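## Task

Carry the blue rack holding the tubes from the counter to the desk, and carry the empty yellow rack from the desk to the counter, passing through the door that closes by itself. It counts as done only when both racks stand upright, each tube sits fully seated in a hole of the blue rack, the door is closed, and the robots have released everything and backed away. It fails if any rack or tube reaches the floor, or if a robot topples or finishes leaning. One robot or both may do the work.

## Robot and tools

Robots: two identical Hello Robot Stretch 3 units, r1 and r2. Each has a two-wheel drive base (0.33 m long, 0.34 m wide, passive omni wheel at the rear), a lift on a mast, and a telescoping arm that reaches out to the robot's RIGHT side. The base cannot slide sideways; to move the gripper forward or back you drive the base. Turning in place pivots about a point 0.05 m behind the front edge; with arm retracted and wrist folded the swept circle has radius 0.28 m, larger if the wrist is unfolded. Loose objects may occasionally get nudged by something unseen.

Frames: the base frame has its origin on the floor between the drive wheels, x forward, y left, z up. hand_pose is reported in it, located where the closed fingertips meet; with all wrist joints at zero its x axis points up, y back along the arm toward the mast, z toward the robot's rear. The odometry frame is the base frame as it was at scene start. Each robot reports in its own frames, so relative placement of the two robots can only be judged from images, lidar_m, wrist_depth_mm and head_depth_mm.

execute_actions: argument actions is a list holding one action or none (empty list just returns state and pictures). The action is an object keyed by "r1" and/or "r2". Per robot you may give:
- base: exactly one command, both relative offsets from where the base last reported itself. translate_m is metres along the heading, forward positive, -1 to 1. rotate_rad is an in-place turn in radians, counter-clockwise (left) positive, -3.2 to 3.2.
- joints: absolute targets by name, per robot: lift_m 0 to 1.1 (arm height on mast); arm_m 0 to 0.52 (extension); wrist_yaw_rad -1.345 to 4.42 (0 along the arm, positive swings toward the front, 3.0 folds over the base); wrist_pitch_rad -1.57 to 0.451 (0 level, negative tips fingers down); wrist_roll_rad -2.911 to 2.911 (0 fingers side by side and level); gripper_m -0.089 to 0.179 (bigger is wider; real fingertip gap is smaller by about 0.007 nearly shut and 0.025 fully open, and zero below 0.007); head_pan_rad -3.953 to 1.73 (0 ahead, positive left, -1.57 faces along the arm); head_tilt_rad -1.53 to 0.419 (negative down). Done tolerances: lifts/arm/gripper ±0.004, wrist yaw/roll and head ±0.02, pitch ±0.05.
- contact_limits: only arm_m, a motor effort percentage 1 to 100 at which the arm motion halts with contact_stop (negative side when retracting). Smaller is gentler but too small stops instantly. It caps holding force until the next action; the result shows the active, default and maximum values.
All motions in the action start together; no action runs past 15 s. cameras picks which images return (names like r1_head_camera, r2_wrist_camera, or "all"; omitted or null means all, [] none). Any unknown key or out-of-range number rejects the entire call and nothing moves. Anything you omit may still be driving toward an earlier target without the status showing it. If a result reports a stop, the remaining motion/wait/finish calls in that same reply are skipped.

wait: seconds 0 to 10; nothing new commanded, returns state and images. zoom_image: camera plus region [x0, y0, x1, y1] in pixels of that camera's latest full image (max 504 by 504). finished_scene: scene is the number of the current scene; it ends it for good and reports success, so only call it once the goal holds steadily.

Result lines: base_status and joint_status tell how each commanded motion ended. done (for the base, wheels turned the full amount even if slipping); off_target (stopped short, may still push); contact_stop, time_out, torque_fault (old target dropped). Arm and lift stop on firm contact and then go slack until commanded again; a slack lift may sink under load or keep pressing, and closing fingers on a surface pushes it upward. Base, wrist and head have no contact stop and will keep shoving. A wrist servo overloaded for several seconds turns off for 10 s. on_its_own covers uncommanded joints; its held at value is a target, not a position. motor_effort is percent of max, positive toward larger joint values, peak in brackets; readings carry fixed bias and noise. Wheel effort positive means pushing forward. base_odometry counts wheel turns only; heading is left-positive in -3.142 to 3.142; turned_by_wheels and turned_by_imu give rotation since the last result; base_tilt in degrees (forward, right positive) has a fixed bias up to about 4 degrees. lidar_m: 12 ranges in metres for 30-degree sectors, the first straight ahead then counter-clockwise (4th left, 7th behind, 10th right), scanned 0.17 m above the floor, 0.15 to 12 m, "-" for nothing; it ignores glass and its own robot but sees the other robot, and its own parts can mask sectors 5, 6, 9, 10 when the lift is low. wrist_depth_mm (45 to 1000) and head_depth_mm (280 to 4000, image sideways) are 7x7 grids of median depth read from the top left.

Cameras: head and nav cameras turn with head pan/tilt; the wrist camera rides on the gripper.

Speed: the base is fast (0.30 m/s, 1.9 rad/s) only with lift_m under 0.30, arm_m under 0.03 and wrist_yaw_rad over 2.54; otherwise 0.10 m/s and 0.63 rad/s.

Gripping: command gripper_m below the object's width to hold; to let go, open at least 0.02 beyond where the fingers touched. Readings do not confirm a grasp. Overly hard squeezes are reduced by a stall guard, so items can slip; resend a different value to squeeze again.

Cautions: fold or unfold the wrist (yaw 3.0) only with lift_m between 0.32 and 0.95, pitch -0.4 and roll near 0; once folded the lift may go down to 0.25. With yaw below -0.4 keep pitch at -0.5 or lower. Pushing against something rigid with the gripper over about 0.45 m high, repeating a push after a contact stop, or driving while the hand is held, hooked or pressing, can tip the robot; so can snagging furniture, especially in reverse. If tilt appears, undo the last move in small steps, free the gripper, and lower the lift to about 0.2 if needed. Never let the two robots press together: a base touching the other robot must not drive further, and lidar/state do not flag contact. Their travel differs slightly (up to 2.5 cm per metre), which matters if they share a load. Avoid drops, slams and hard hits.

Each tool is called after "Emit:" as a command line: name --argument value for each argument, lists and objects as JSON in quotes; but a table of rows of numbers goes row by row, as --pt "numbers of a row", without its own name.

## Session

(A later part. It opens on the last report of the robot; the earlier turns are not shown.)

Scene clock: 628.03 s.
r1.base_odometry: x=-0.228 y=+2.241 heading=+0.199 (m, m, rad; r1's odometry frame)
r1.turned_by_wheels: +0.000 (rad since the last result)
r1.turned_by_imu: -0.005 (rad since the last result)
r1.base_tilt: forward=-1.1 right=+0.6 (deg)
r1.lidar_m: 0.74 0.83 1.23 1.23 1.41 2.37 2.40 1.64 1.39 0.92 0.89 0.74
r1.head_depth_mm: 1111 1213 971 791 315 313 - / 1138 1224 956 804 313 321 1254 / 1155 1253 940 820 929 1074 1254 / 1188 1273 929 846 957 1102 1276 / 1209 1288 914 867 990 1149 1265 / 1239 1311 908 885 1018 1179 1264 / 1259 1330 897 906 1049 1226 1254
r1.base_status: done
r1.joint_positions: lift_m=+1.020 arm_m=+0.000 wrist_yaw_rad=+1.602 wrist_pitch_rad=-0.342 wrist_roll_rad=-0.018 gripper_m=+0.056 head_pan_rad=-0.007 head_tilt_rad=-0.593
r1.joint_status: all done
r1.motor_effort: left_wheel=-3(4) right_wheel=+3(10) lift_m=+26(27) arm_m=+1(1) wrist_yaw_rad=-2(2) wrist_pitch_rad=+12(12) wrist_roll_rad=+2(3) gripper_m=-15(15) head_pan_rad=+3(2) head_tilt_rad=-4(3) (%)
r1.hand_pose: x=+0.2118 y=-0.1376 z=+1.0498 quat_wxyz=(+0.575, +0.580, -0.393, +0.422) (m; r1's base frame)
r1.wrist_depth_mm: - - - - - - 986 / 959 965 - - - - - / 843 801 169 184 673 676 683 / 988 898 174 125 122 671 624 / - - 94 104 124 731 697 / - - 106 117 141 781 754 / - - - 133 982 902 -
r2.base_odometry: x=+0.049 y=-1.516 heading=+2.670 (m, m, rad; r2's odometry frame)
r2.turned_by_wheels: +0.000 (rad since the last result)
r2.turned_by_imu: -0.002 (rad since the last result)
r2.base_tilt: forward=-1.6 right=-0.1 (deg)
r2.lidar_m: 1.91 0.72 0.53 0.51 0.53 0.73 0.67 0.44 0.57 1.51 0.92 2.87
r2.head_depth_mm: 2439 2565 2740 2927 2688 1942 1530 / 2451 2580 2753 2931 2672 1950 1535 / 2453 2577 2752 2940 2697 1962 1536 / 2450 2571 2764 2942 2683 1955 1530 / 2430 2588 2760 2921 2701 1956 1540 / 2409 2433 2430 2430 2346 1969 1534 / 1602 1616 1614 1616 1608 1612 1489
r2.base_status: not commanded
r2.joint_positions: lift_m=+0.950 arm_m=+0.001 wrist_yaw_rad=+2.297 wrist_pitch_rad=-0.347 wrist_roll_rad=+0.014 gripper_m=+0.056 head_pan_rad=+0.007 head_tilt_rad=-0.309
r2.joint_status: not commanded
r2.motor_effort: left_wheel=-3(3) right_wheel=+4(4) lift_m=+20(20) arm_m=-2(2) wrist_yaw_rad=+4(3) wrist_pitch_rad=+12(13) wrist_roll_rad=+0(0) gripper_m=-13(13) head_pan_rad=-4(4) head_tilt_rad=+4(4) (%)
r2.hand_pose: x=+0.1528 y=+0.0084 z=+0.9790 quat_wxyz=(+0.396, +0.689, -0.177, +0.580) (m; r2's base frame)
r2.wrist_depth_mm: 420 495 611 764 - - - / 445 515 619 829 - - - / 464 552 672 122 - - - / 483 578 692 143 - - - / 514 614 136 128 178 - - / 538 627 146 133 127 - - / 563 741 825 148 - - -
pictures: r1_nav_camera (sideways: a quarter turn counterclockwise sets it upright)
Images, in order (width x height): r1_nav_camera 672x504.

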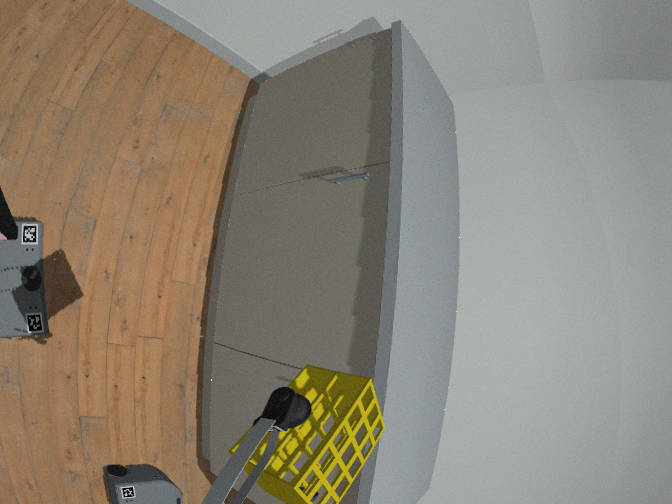

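Emit:
execute_actions --actions '[{"r1":{"base":{"translate_m":0.23}}}]' --cameras '[]'

Emit:
execute_actions --actions '[{"r1":{"base":{"rotate_rad":1.335},"joints":{"wrist_yaw_rad":0.0,"arm_m":0.38,"head_pan_rad":-1.4,"head_tilt_rad":-0.7}}}]' --cameras '["r1_nav_camera","r1_wrist_camera"]'

Scene clock: 642.17 s.
r1.base_odometry: x=-0.003 y=+2.286 heading=+0.199 (m, m, rad; r1's odometry frame)
r1.turned_by_wheels: +0.000 (rad since the last result)
r1.turned_by_imu: -0.002 (rad since the last result)
r1.base_tilt: forward=-1.2 right=+0.6 (deg)
r1.lidar_m: 0.52 0.58 0.95 1.18 1.34 2.27 2.63 1.70 1.45 0.91 0.62 0.52
r1.head_depth_mm: 923 1004 969 701 316 313 - / 942 1030 959 696 313 320 837 / 963 1054 944 687 628 723 853 / 983 1078 925 681 647 747 888 / 1001 1102 917 675 666 776 923 / 1026 1131 914 669 685 798 964 / 1049 1136 896 663 708 828 1006
r1.base_status: done
r1.joint_positions: lift_m=+1.020 arm_m=+0.000 wrist_yaw_rad=+1.602 wrist_pitch_rad=-0.342 wrist_roll_rad=-0.018 gripper_m=+0.056 head_pan_rad=-0.007 head_tilt_rad=-0.593
r1.joint_status: not commanded
r1.motor_effort: left_wheel=-3(5) right_wheel=+3(9) lift_m=+26(26) arm_m=+1(1) wrist_yaw_rad=-2(2) wrist_pitch_rad=+12(12) wrist_roll_rad=+3(2) gripper_m=-15(16) head_pan_rad=+4(2) head_tilt_rad=-4(4) (%)
r1.hand_pose: x=+0.2118 y=-0.1376 z=+1.0498 quat_wxyz=(+0.575, +0.580, -0.393, +0.422) (m; r1's base frame)
r1.wrist_depth_mm: - - - 961 909 870 843 / 939 961 1000 988 959 888 864 / 624 643 169 183 661 668 676 / 619 541 173 125 122 488 491 / 688 643 94 104 124 437 421 / 843 760 106 116 140 502 487 / 983 882 741 132 635 593 539
r2.base_odometry: x=+0.049 y=-1.516 heading=+2.670 (m, m, rad; r2's odometry frame)
r2.turned_by_wheels: +0.000 (rad since the last result)
r2.turned_by_imu: -0.001 (rad since the last result)
r2.base_tilt: forward=-1.7 right=-0.2 (deg)
r2.lidar_m: 1.92 0.72 0.53 0.51 0.53 0.73 0.67 0.44 0.57 0.91 2.20 2.87
r2.head_depth_mm: 2444 2594 2723 2940 2722 1959 1541 / 2456 2603 2762 2929 2684 1968 1542 / 2438 2613 2747 2944 2676 1966 1536 / 2438 2588 2755 2929 2709 1965 1540 / 2429 2570 2756 2918 2702 1947 1546 / 2417 2438 2419 2418 2359 1964 1541 / 1611 1611 1616 1606 1617 1605 1489
r2.base_status: not commanded
r2.joint_positions: lift_m=+0.950 arm_m=+0.001 wrist_yaw_rad=+2.297 wrist_pitch_rad=-0.347 wrist_roll_rad=+0.014 gripper_m=+0.056 head_pan_rad=+0.007 head_tilt_rad=-0.309
r2.joint_status: not commanded
r2.motor_effort: left_wheel=-4(3) right_wheel=+4(4) lift_m=+19(20) arm_m=-2(2) wrist_yaw_rad=+4(4) wrist_pitch_rad=+12(12) wrist_roll_rad=+0(0) gripper_m=-14(13) head_pan_rad=-4(4) head_tilt_rad=+4(4) (%)
r2.hand_pose: x=+0.1528 y=+0.0084 z=+0.9790 quat_wxyz=(+0.396, +0.689, -0.177, +0.580) (m; r2's base frame)
r2.wrist_depth_mm: 418 489 596 775 - - - / 436 518 628 815 - - - / 465 552 667 121 - - - / 488 577 680 143 - - - / 515 615 135 128 178 - - / 547 626 146 133 127 - - / 561 745 843 149 - - -
pictures: none
No camera images: the call's "cameras" was empty. Leave "cameras" out to get every camera's image.

Scene clock: 646.17 s.
r1.base_odometry: x=-0.003 y=+2.286 heading=+1.534 (m, m, rad; r1's odometry frame)
r1.turned_by_wheels: +1.335 (rad since the last result)
r1.turned_by_imu: +1.333 (rad since the last result)
r1.base_tilt: forward=-1.3 right=+0.6 (deg)
r1.lidar_m: 1.18 1.22 1.66 2.62 2.06 1.50 0.91 0.76 0.54 0.52 0.53 0.71
r1.head_depth_mm: - 930 777 605 675 807 1000 / 938 733 769 601 693 828 1034 / 968 1004 762 614 710 853 1069 / 990 1046 757 628 724 880 1145 / 1009 1034 750 622 744 904 1165 / 1024 1016 736 637 762 929 1179 / 1041 1001 729 634 780 958 1183
r1.base_status: done
r1.joint_positions: lift_m=+1.020 arm_m=+0.380 wrist_yaw_rad=+0.001 wrist_pitch_rad=-0.342 wrist_roll_rad=-0.018 gripper_m=+0.056 head_pan_rad=-1.393 head_tilt_rad=-0.692
r1.joint_status: all done
r1.motor_effort: left_wheel=-3(9) right_wheel=+3(9) lift_m=+26(26) arm_m=+3(4) wrist_yaw_rad=-1(4) wrist_pitch_rad=+12(12) wrist_roll_rad=+2(2) gripper_m=-16(15) head_pan_rad=-3(37) head_tilt_rad=-4(14) (%)
r1.hand_pose: x=-0.0213 y=-0.7580 z=+1.0498 quat_wxyz=(+0.703, +0.122, -0.690, -0.119) (m; r1's base frame)
r1.wrist_depth_mm: 444 449 455 465 462 470 481 / 484 491 489 485 504 509 519 / 524 534 169 183 549 552 557 / 460 471 174 125 122 486 491 / 367 369 94 104 124 386 388 / 304 315 106 116 140 316 319 / 265 261 248 133 268 267 270
r2.base_odometry: x=+0.049 y=-1.516 heading=+2.670 (m, m, rad; r2's odometry frame)
r2.turned_by_wheels: +0.000 (rad since the last result)
r2.turned_by_imu: -0.001 (rad since the last result)
r2.base_tilt: forward=-1.7 right=-0.1 (deg)
r2.lidar_m: 1.92 0.72 0.53 0.51 0.53 0.73 0.67 0.44 0.57 0.91 0.89 2.86
r2.head_depth_mm: 2437 2596 2762 2910 2706 1962 1546 / 2449 2586 2736 2928 2692 1959 1546 / 2468 2596 2737 2924 2710 1957 1532 / 2461 2568 2759 2941 2685 1957 1543 / 2454 2609 2731 2933 2704 1948 1532 / 2424 2432 2423 2418 2343 1970 1543 / 1604 1615 1608 1611 1609 1608 1491
r2.base_status: not commanded
r2.joint_positions: lift_m=+0.950 arm_m=+0.001 wrist_yaw_rad=+2.297 wrist_pitch_rad=-0.347 wrist_roll_rad=+0.014 gripper_m=+0.056 head_pan_rad=+0.007 head_tilt_rad=-0.309
r2.joint_status: not commanded
r2.motor_effort: left_wheel=-4(3) right_wheel=+4(4) lift_m=+19(20) arm_m=-2(2) wrist_yaw_rad=+4(3) wrist_pitch_rad=+12(12) wrist_roll_rad=+0(0) gripper_m=-13(13) head_pan_rad=-4(4) head_tilt_rad=+4(4) (%)
r2.hand_pose: x=+0.1528 y=+0.0084 z=+0.9790 quat_wxyz=(+0.396, +0.689, -0.177, +0.580) (m; r2's base frame)
r2.wrist_depth_mm: 423 496 599 771 - - - / 439 524 636 824 - - - / 463 549 656 121 - - - / 490 585 693 143 - - - / 511 616 136 128 177 - - / 538 627 146 133 128 - - / 569 744 841 149 - - -
pictures: r1_nav_camera (sideways: a quarter turn counterclockwise sets it upright), r1_wrist_camera
Images, in order (width x height): r1_nav_camera 672x504, r1_wrist_camera 644x364.

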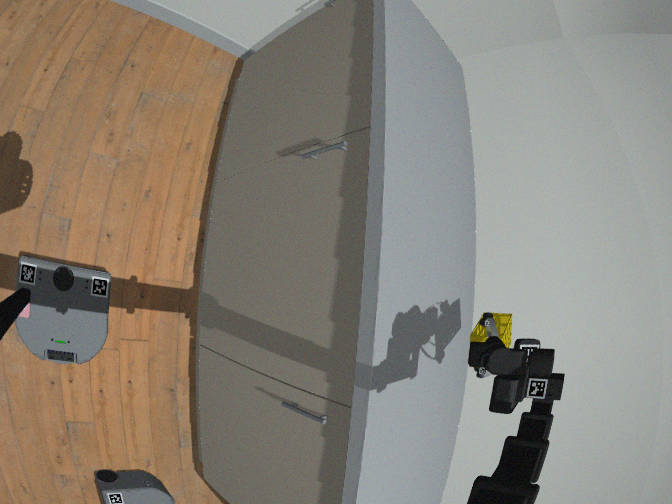

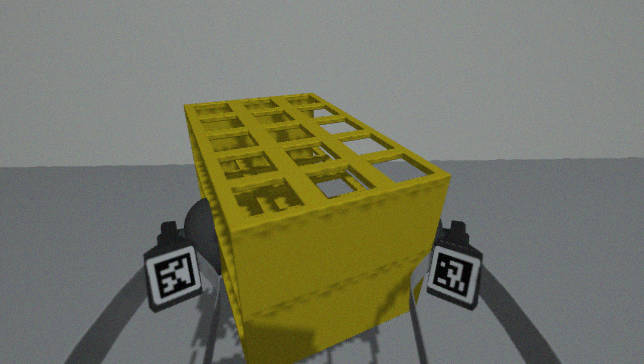

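Emit:
execute_actions --actions '[{"r1":{"joints":{"arm_m":0.33,"lift_m":0.935}}}]' --cameras '["r1_wrist_camera"]'

Scene clock: 662.23 s.
r1.base_odometry: x=-0.003 y=+2.286 heading=+1.534 (m, m, rad; r1's odometry frame)
r1.turned_by_wheels: +0.000 (rad since the last result)
r1.turned_by_imu: -0.001 (rad since the last result)
r1.base_tilt: forward=-1.1 right=+0.5 (deg)
r1.lidar_m: 1.18 1.22 1.66 2.62 2.06 1.50 0.91 0.76 0.54 0.52 0.53 0.71
r1.head_depth_mm: 946 1010 - 604 677 809 1004 / 962 1031 - 603 690 829 1034 / 975 1028 731 615 704 853 1074 / 994 1048 756 629 726 874 1154 / 1008 1028 745 625 741 903 1157 / 1022 1018 738 639 762 936 1184 / 1042 1006 730 633 780 960 1182
r1.base_status: not commanded
r1.joint_positions: lift_m=+0.935 arm_m=+0.330 wrist_yaw_rad=+0.001 wrist_pitch_rad=-0.342 wrist_roll_rad=-0.018 gripper_m=+0.056 head_pan_rad=-1.393 head_tilt_rad=-0.692
r1.joint_status: all done
r1.motor_effort: left_wheel=-3(3) right_wheel=+3(3) lift_m=+19(24) arm_m=-4(12) wrist_yaw_rad=-1(1) wrist_pitch_rad=+12(12) wrist_roll_rad=+2(2) gripper_m=-15(15) head_pan_rad=-3(5) head_tilt_rad=-4(4) (%)
r1.hand_pose: x=-0.0213 y=-0.7085 z=+0.9652 quat_wxyz=(+0.703, +0.122, -0.690, -0.119) (m; r1's base frame)
r1.wrist_depth_mm: 491 494 500 507 519 515 522 / 539 539 528 542 543 556 565 / 407 414 168 184 431 441 445 / 306 308 175 125 122 319 327 / 241 244 94 104 124 252 253 / 202 208 106 117 140 208 211 / 176 173 165 133 177 177 178
r2.base_odometry: x=+0.049 y=-1.516 heading=+2.670 (m, m, rad; r2's odometry frame)
r2.turned_by_wheels: +0.000 (rad since the last result)
r2.turned_by_imu: -0.001 (rad since the last result)
r2.base_tilt: forward=-1.6 right=-0.1 (deg)
r2.lidar_m: 1.92 0.72 0.53 0.51 0.53 0.73 0.67 0.44 0.57 0.91 0.89 2.86
r2.head_depth_mm: 2444 2586 2713 2915 2687 1951 1534 / 2455 2609 2746 2925 2679 1952 1539 / 2457 2593 2744 2930 2702 1951 1529 / 2454 2577 2745 2936 2697 1960 1532 / 2446 2601 2756 2925 2703 1957 1539 / 2404 2427 2415 2432 2359 1955 1538 / 1611 1609 1615 1608 1612 1605 1494
r2.base_status: not commanded
r2.joint_positions: lift_m=+0.950 arm_m=+0.001 wrist_yaw_rad=+2.297 wrist_pitch_rad=-0.347 wrist_roll_rad=+0.014 gripper_m=+0.056 head_pan_rad=+0.007 head_tilt_rad=-0.309
r2.joint_status: not commanded
r2.motor_effort: left_wheel=-3(4) right_wheel=+4(4) lift_m=+20(20) arm_m=-2(2) wrist_yaw_rad=+4(4) wrist_pitch_rad=+12(12) wrist_roll_rad=+0(0) gripper_m=-13(12) head_pan_rad=-4(3) head_tilt_rad=+4(5) (%)
r2.hand_pose: x=+0.1528 y=+0.0084 z=+0.9790 quat_wxyz=(+0.396, +0.689, -0.177, +0.580) (m; r2's base frame)
r2.wrist_depth_mm: 425 488 611 767 - - - / 441 518 638 818 - - - / 459 546 656 121 - - - / 494 589 683 143 - - - / 517 614 136 128 178 - - / 545 621 147 134 127 - - / 566 751 839 148 - - -
pictures: r1_wrist_camera
Images, in order (width x height): r1_wrist_camera 644x364.

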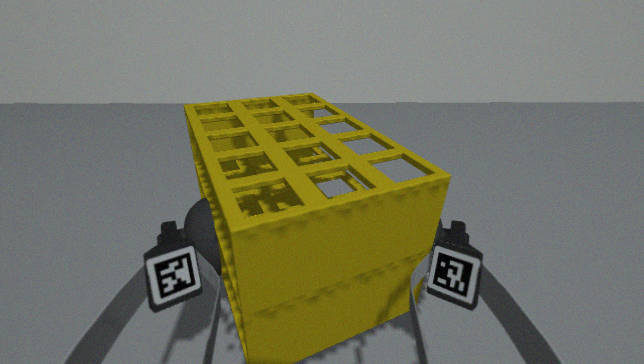

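Emit:
execute_actions --actions '[{"r1":{"joints":{"lift_m":0.903}}}]' --cameras '[]'

Emit:
execute_actions --actions '[{"r1":{"joints":{"gripper_m":0.17}}}]' --cameras '[]'

Emit:
execute_actions --actions '[{"r1":{"joints":{"arm_m":0.05}}}]' --cameras '["r1_wrist_camera","r1_nav_camera"]'

Scene clock: 677.47 s.
r1.base_odometry: x=-0.003 y=+2.286 heading=+1.534 (m, m, rad; r1's odometry frame)
r1.turned_by_wheels: +0.000 (rad since the last result)
r1.turned_by_imu: -0.001 (rad since the last result)
r1.base_tilt: forward=-1.2 right=+0.7 (deg)
r1.lidar_m: 1.18 1.22 1.67 2.62 2.06 1.50 0.91 0.76 0.54 0.52 0.53 0.71
r1.head_depth_mm: 948 1027 - 591 677 809 1001 / 960 1032 - 600 692 828 1032 / 975 1040 746 615 709 854 1073 / 995 1042 755 626 723 878 1156 / 1005 1028 746 626 743 904 1168 / 1034 1015 738 638 762 930 1175 / 1043 997 734 634 779 958 1180
r1.base_status: not commanded
r1.joint_positions: lift_m=+0.903 arm_m=+0.330 wrist_yaw_rad=+0.001 wrist_pitch_rad=-0.335 wrist_roll_rad=-0.017 gripper_m=+0.056 head_pan_rad=-1.393 head_tilt_rad=-0.692
r1.joint_status: all done
r1.motor_effort: left_wheel=-3(3) right_wheel=+3(3) lift_m=+19(21) arm_m=-4(4) wrist_yaw_rad=-2(1) wrist_pitch_rad=+9(13) wrist_roll_rad=+2(2) gripper_m=-15(16) head_pan_rad=-3(3) head_tilt_rad=-4(5) (%)
r1.hand_pose: x=-0.0213 y=-0.7092 z=+0.9348 quat_wxyz=(+0.703, +0.120, -0.691, -0.117) (m; r1's base frame)
r1.wrist_depth_mm: 493 493 500 503 509 518 525 / 514 516 522 519 534 541 551 / 338 345 167 171 358 361 370 / 249 253 169 122 120 263 265 / 199 199 95 105 127 206 210 / 164 169 110 119 145 170 171 / 143 142 138 134 144 144 146
r2.base_odometry: x=+0.049 y=-1.516 heading=+2.670 (m, m, rad; r2's odometry frame)
r2.turned_by_wheels: +0.000 (rad since the last result)
r2.turned_by_imu: -0.001 (rad since the last result)
r2.base_tilt: forward=-1.6 right=-0.2 (deg)
r2.lidar_m: 1.93 0.72 0.53 0.51 0.53 0.73 0.67 0.44 0.57 0.92 0.89 2.88
r2.head_depth_mm: 2456 2577 2745 2927 2698 1955 1543 / 2459 2606 2740 2935 2688 1962 1529 / 2446 2576 2727 2928 2692 1962 1533 / 2431 2589 2755 2929 2692 1963 1544 / 2451 2577 2766 2920 2686 1967 1535 / 2417 2416 2434 2431 2374 1966 1541 / 1609 1615 1601 1606 1608 1602 1488
r2.base_status: not commanded
r2.joint_positions: lift_m=+0.950 arm_m=+0.001 wrist_yaw_rad=+2.297 wrist_pitch_rad=-0.347 wrist_roll_rad=+0.014 gripper_m=+0.056 head_pan_rad=+0.007 head_tilt_rad=-0.309
r2.joint_status: not commanded
r2.motor_effort: left_wheel=-3(3) right_wheel=+4(4) lift_m=+20(20) arm_m=-2(2) wrist_yaw_rad=+4(4) wrist_pitch_rad=+13(12) wrist_roll_rad=+0(0) gripper_m=-14(13) head_pan_rad=-4(4) head_tilt_rad=+4(3) (%)
r2.hand_pose: x=+0.1528 y=+0.0084 z=+0.9790 quat_wxyz=(+0.396, +0.689, -0.177, +0.580) (m; r2's base frame)
r2.wrist_depth_mm: 421 490 605 771 - - - / 447 518 633 818 - - - / 463 541 666 122 - - - / 485 581 683 143 - - - / 512 612 136 129 177 - - / 541 625 147 133 127 - - / 568 745 828 149 - - -
pictures: none
No camera images: the call's "cameras" was empty. Leave "cameras" out to get every camera's image.

Scene clock: 679.10 s.
r1.base_odometry: x=-0.003 y=+2.286 heading=+1.534 (m, m, rad; r1's odometry frame)
r1.turned_by_wheels: +0.000 (rad since the last result)
r1.turned_by_imu: +0.000 (rad since the last result)
r1.base_tilt: forward=-1.0 right=+0.5 (deg)
r1.lidar_m: 1.18 1.22 1.66 2.63 2.07 1.50 0.91 0.76 0.54 0.52 0.53 0.71
r1.head_depth_mm: 950 1028 - 595 678 805 1001 / 960 1022 - 602 691 830 1036 / 978 1037 747 615 709 854 1073 / 994 1042 753 628 724 879 1154 / 1006 1032 747 624 738 903 1168 / 1022 1014 737 640 762 929 1180 / 1040 1000 730 634 781 957 1168
r1.base_status: not commanded
r1.joint_positions: lift_m=+0.903 arm_m=+0.330 wrist_yaw_rad=+0.001 wrist_pitch_rad=-0.334 wrist_roll_rad=-0.016 gripper_m=+0.170 head_pan_rad=-1.393 head_tilt_rad=-0.692
r1.joint_status: all done
r1.motor_effort: left_wheel=-3(3) right_wheel=+3(3) lift_m=+19(19) arm_m=-4(4) wrist_yaw_rad=-1(1) wrist_pitch_rad=+8(9) wrist_roll_rad=+1(2) gripper_m=+0(81) head_pan_rad=-4(3) head_tilt_rad=-4(4) (%)
r1.hand_pose: x=-0.0213 y=-0.7094 z=+0.9352 quat_wxyz=(+0.703, +0.119, -0.691, -0.117) (m; r1's base frame)
r1.wrist_depth_mm: 493 496 497 502 508 514 528 / 510 509 518 526 537 540 540 / 337 345 188 161 164 365 368 / 250 256 230 119 116 114 266 / 200 202 195 141 94 121 208 / - 163 167 121 106 133 172 / 136 141 142 135 123 144 145
r2.base_odometry: x=+0.049 y=-1.516 heading=+2.670 (m, m, rad; r2's odometry frame)
r2.turned_by_wheels: +0.000 (rad since the last result)
r2.turned_by_imu: +0.000 (rad since the last result)
r2.base_tilt: forward=-1.6 right=-0.2 (deg)
r2.lidar_m: 1.92 0.72 0.53 0.51 0.53 0.73 0.67 0.44 0.57 0.91 0.89 2.86
r2.head_depth_mm: 2461 2575 2778 2931 2698 1936 1540 / 2465 2593 2753 2948 2680 1954 1537 / 2456 2577 2735 2911 2685 1964 1538 / 2459 2593 2754 2953 2700 1966 1539 / 2469 2581 2777 2915 2694 1957 1547 / 2416 2415 2440 2404 2345 1956 1531 / 1610 1616 1610 1612 1611 1608 1499
r2.base_status: not commanded
r2.joint_positions: lift_m=+0.950 arm_m=+0.001 wrist_yaw_rad=+2.297 wrist_pitch_rad=-0.347 wrist_roll_rad=+0.014 gripper_m=+0.056 head_pan_rad=+0.007 head_tilt_rad=-0.309
r2.joint_status: not commanded
r2.motor_effort: left_wheel=-4(4) right_wheel=+4(4) lift_m=+20(20) arm_m=-2(2) wrist_yaw_rad=+4(4) wrist_pitch_rad=+12(12) wrist_roll_rad=+0(0) gripper_m=-13(14) head_pan_rad=-4(3) head_tilt_rad=+4(3) (%)
r2.hand_pose: x=+0.1528 y=+0.0084 z=+0.9790 quat_wxyz=(+0.396, +0.689, -0.177, +0.580) (m; r2's base frame)
r2.wrist_depth_mm: 425 498 603 770 - - - / 442 522 631 845 - - - / 466 557 659 121 - - - / 487 582 689 143 - - - / 512 614 136 129 177 - - / 540 628 147 133 127 - - / 570 743 837 148 - - -
pictures: none
No camera images: the call's "cameras" was empty. Leave "cameras" out to get every camera's image.

Scene clock: 682.37 s.
r1.base_odometry: x=-0.003 y=+2.286 heading=+1.534 (m, m, rad; r1's odometry frame)
r1.turned_by_wheels: +0.000 (rad since the last result)
r1.turned_by_imu: +0.000 (rad since the last result)
r1.base_tilt: forward=-1.2 right=+0.7 (deg)
r1.lidar_m: 1.18 1.22 1.67 2.63 2.06 1.50 0.91 0.75 0.54 0.52 0.53 0.71
r1.head_depth_mm: 945 1014 696 606 - - - / 956 1025 644 622 - - 1178 / 975 1029 762 616 693 854 1174 / 996 1045 755 608 731 881 1149 / 1013 1031 748 625 743 904 1168 / 1024 1020 738 638 762 932 1185 / 1043 1002 732 633 782 957 1176
r1.base_status: not commanded
r1.joint_positions: lift_m=+0.903 arm_m=+0.050 wrist_yaw_rad=+0.001 wrist_pitch_rad=-0.334 wrist_roll_rad=-0.016 gripper_m=+0.170 head_pan_rad=-1.393 head_tilt_rad=-0.692
r1.joint_status: all done
r1.motor_effort: left_wheel=-3(3) right_wheel=+3(3) lift_m=+19(19) arm_m=-4(5) wrist_yaw_rad=-1(1) wrist_pitch_rad=+8(8) wrist_roll_rad=+1(1) gripper_m=+0(0) head_pan_rad=-3(3) head_tilt_rad=-3(4) (%)
r1.hand_pose: x=-0.0213 y=-0.4294 z=+0.9351 quat_wxyz=(+0.703, +0.119, -0.691, -0.117) (m; r1's base frame)
r1.wrist_depth_mm: 726 743 756 759 782 762 800 / 539 546 552 333 515 596 603 / 345 351 353 313 338 370 373 / 255 256 259 261 262 266 267 / 235 236 245 250 257 260 308 / 287 305 306 316 327 322 340 / 337 339 348 361 369 378 390
r2.base_odometry: x=+0.049 y=-1.516 heading=+2.670 (m, m, rad; r2's odometry frame)
r2.turned_by_wheels: +0.000 (rad since the last result)
r2.turned_by_imu: -0.001 (rad since the last result)
r2.base_tilt: forward=-1.6 right=-0.3 (deg)
r2.lidar_m: 1.92 0.72 0.53 0.51 0.53 0.73 0.67 0.44 0.57 0.92 0.89 2.86
r2.head_depth_mm: 2446 2580 2723 2945 2703 1955 1537 / 2454 2582 2758 2922 2682 1963 1545 / 2440 2591 2726 2904 2689 1969 1537 / 2448 2601 2756 2914 2708 1964 1540 / 2451 2598 2737 2937 2693 1944 1533 / 2407 2438 2434 2428 2347 1965 1529 / 1601 1610 1610 1615 1618 1606 1495
r2.base_status: not commanded
r2.joint_positions: lift_m=+0.950 arm_m=+0.001 wrist_yaw_rad=+2.297 wrist_pitch_rad=-0.347 wrist_roll_rad=+0.014 gripper_m=+0.056 head_pan_rad=+0.007 head_tilt_rad=-0.309
r2.joint_status: not commanded
r2.motor_effort: left_wheel=-3(4) right_wheel=+4(4) lift_m=+20(20) arm_m=-2(2) wrist_yaw_rad=+4(3) wrist_pitch_rad=+12(13) wrist_roll_rad=+0(0) gripper_m=-13(13) head_pan_rad=-3(3) head_tilt_rad=+4(3) (%)
r2.hand_pose: x=+0.1528 y=+0.0084 z=+0.9790 quat_wxyz=(+0.396, +0.689, -0.177, +0.580) (m; r2's base frame)
r2.wrist_depth_mm: 420 497 607 777 - - - / 440 515 635 838 - - - / 462 556 671 121 - - - / 486 588 687 143 - - - / 511 618 136 128 177 - - / 545 632 146 133 127 - - / 572 745 834 148 - - -
pictures: r1_nav_camera (sideways: a quarter turn counterclockwise sets it upright), r1_wrist_camera
Images, in order (width x height): r1_nav_camera 672x504, r1_wrist_camera 644x364.

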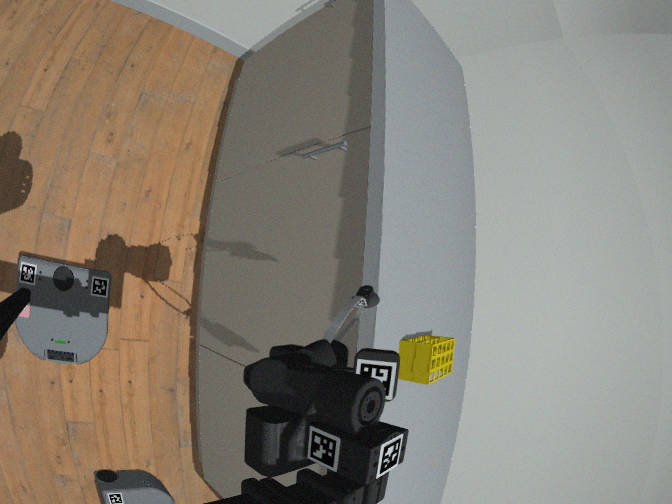

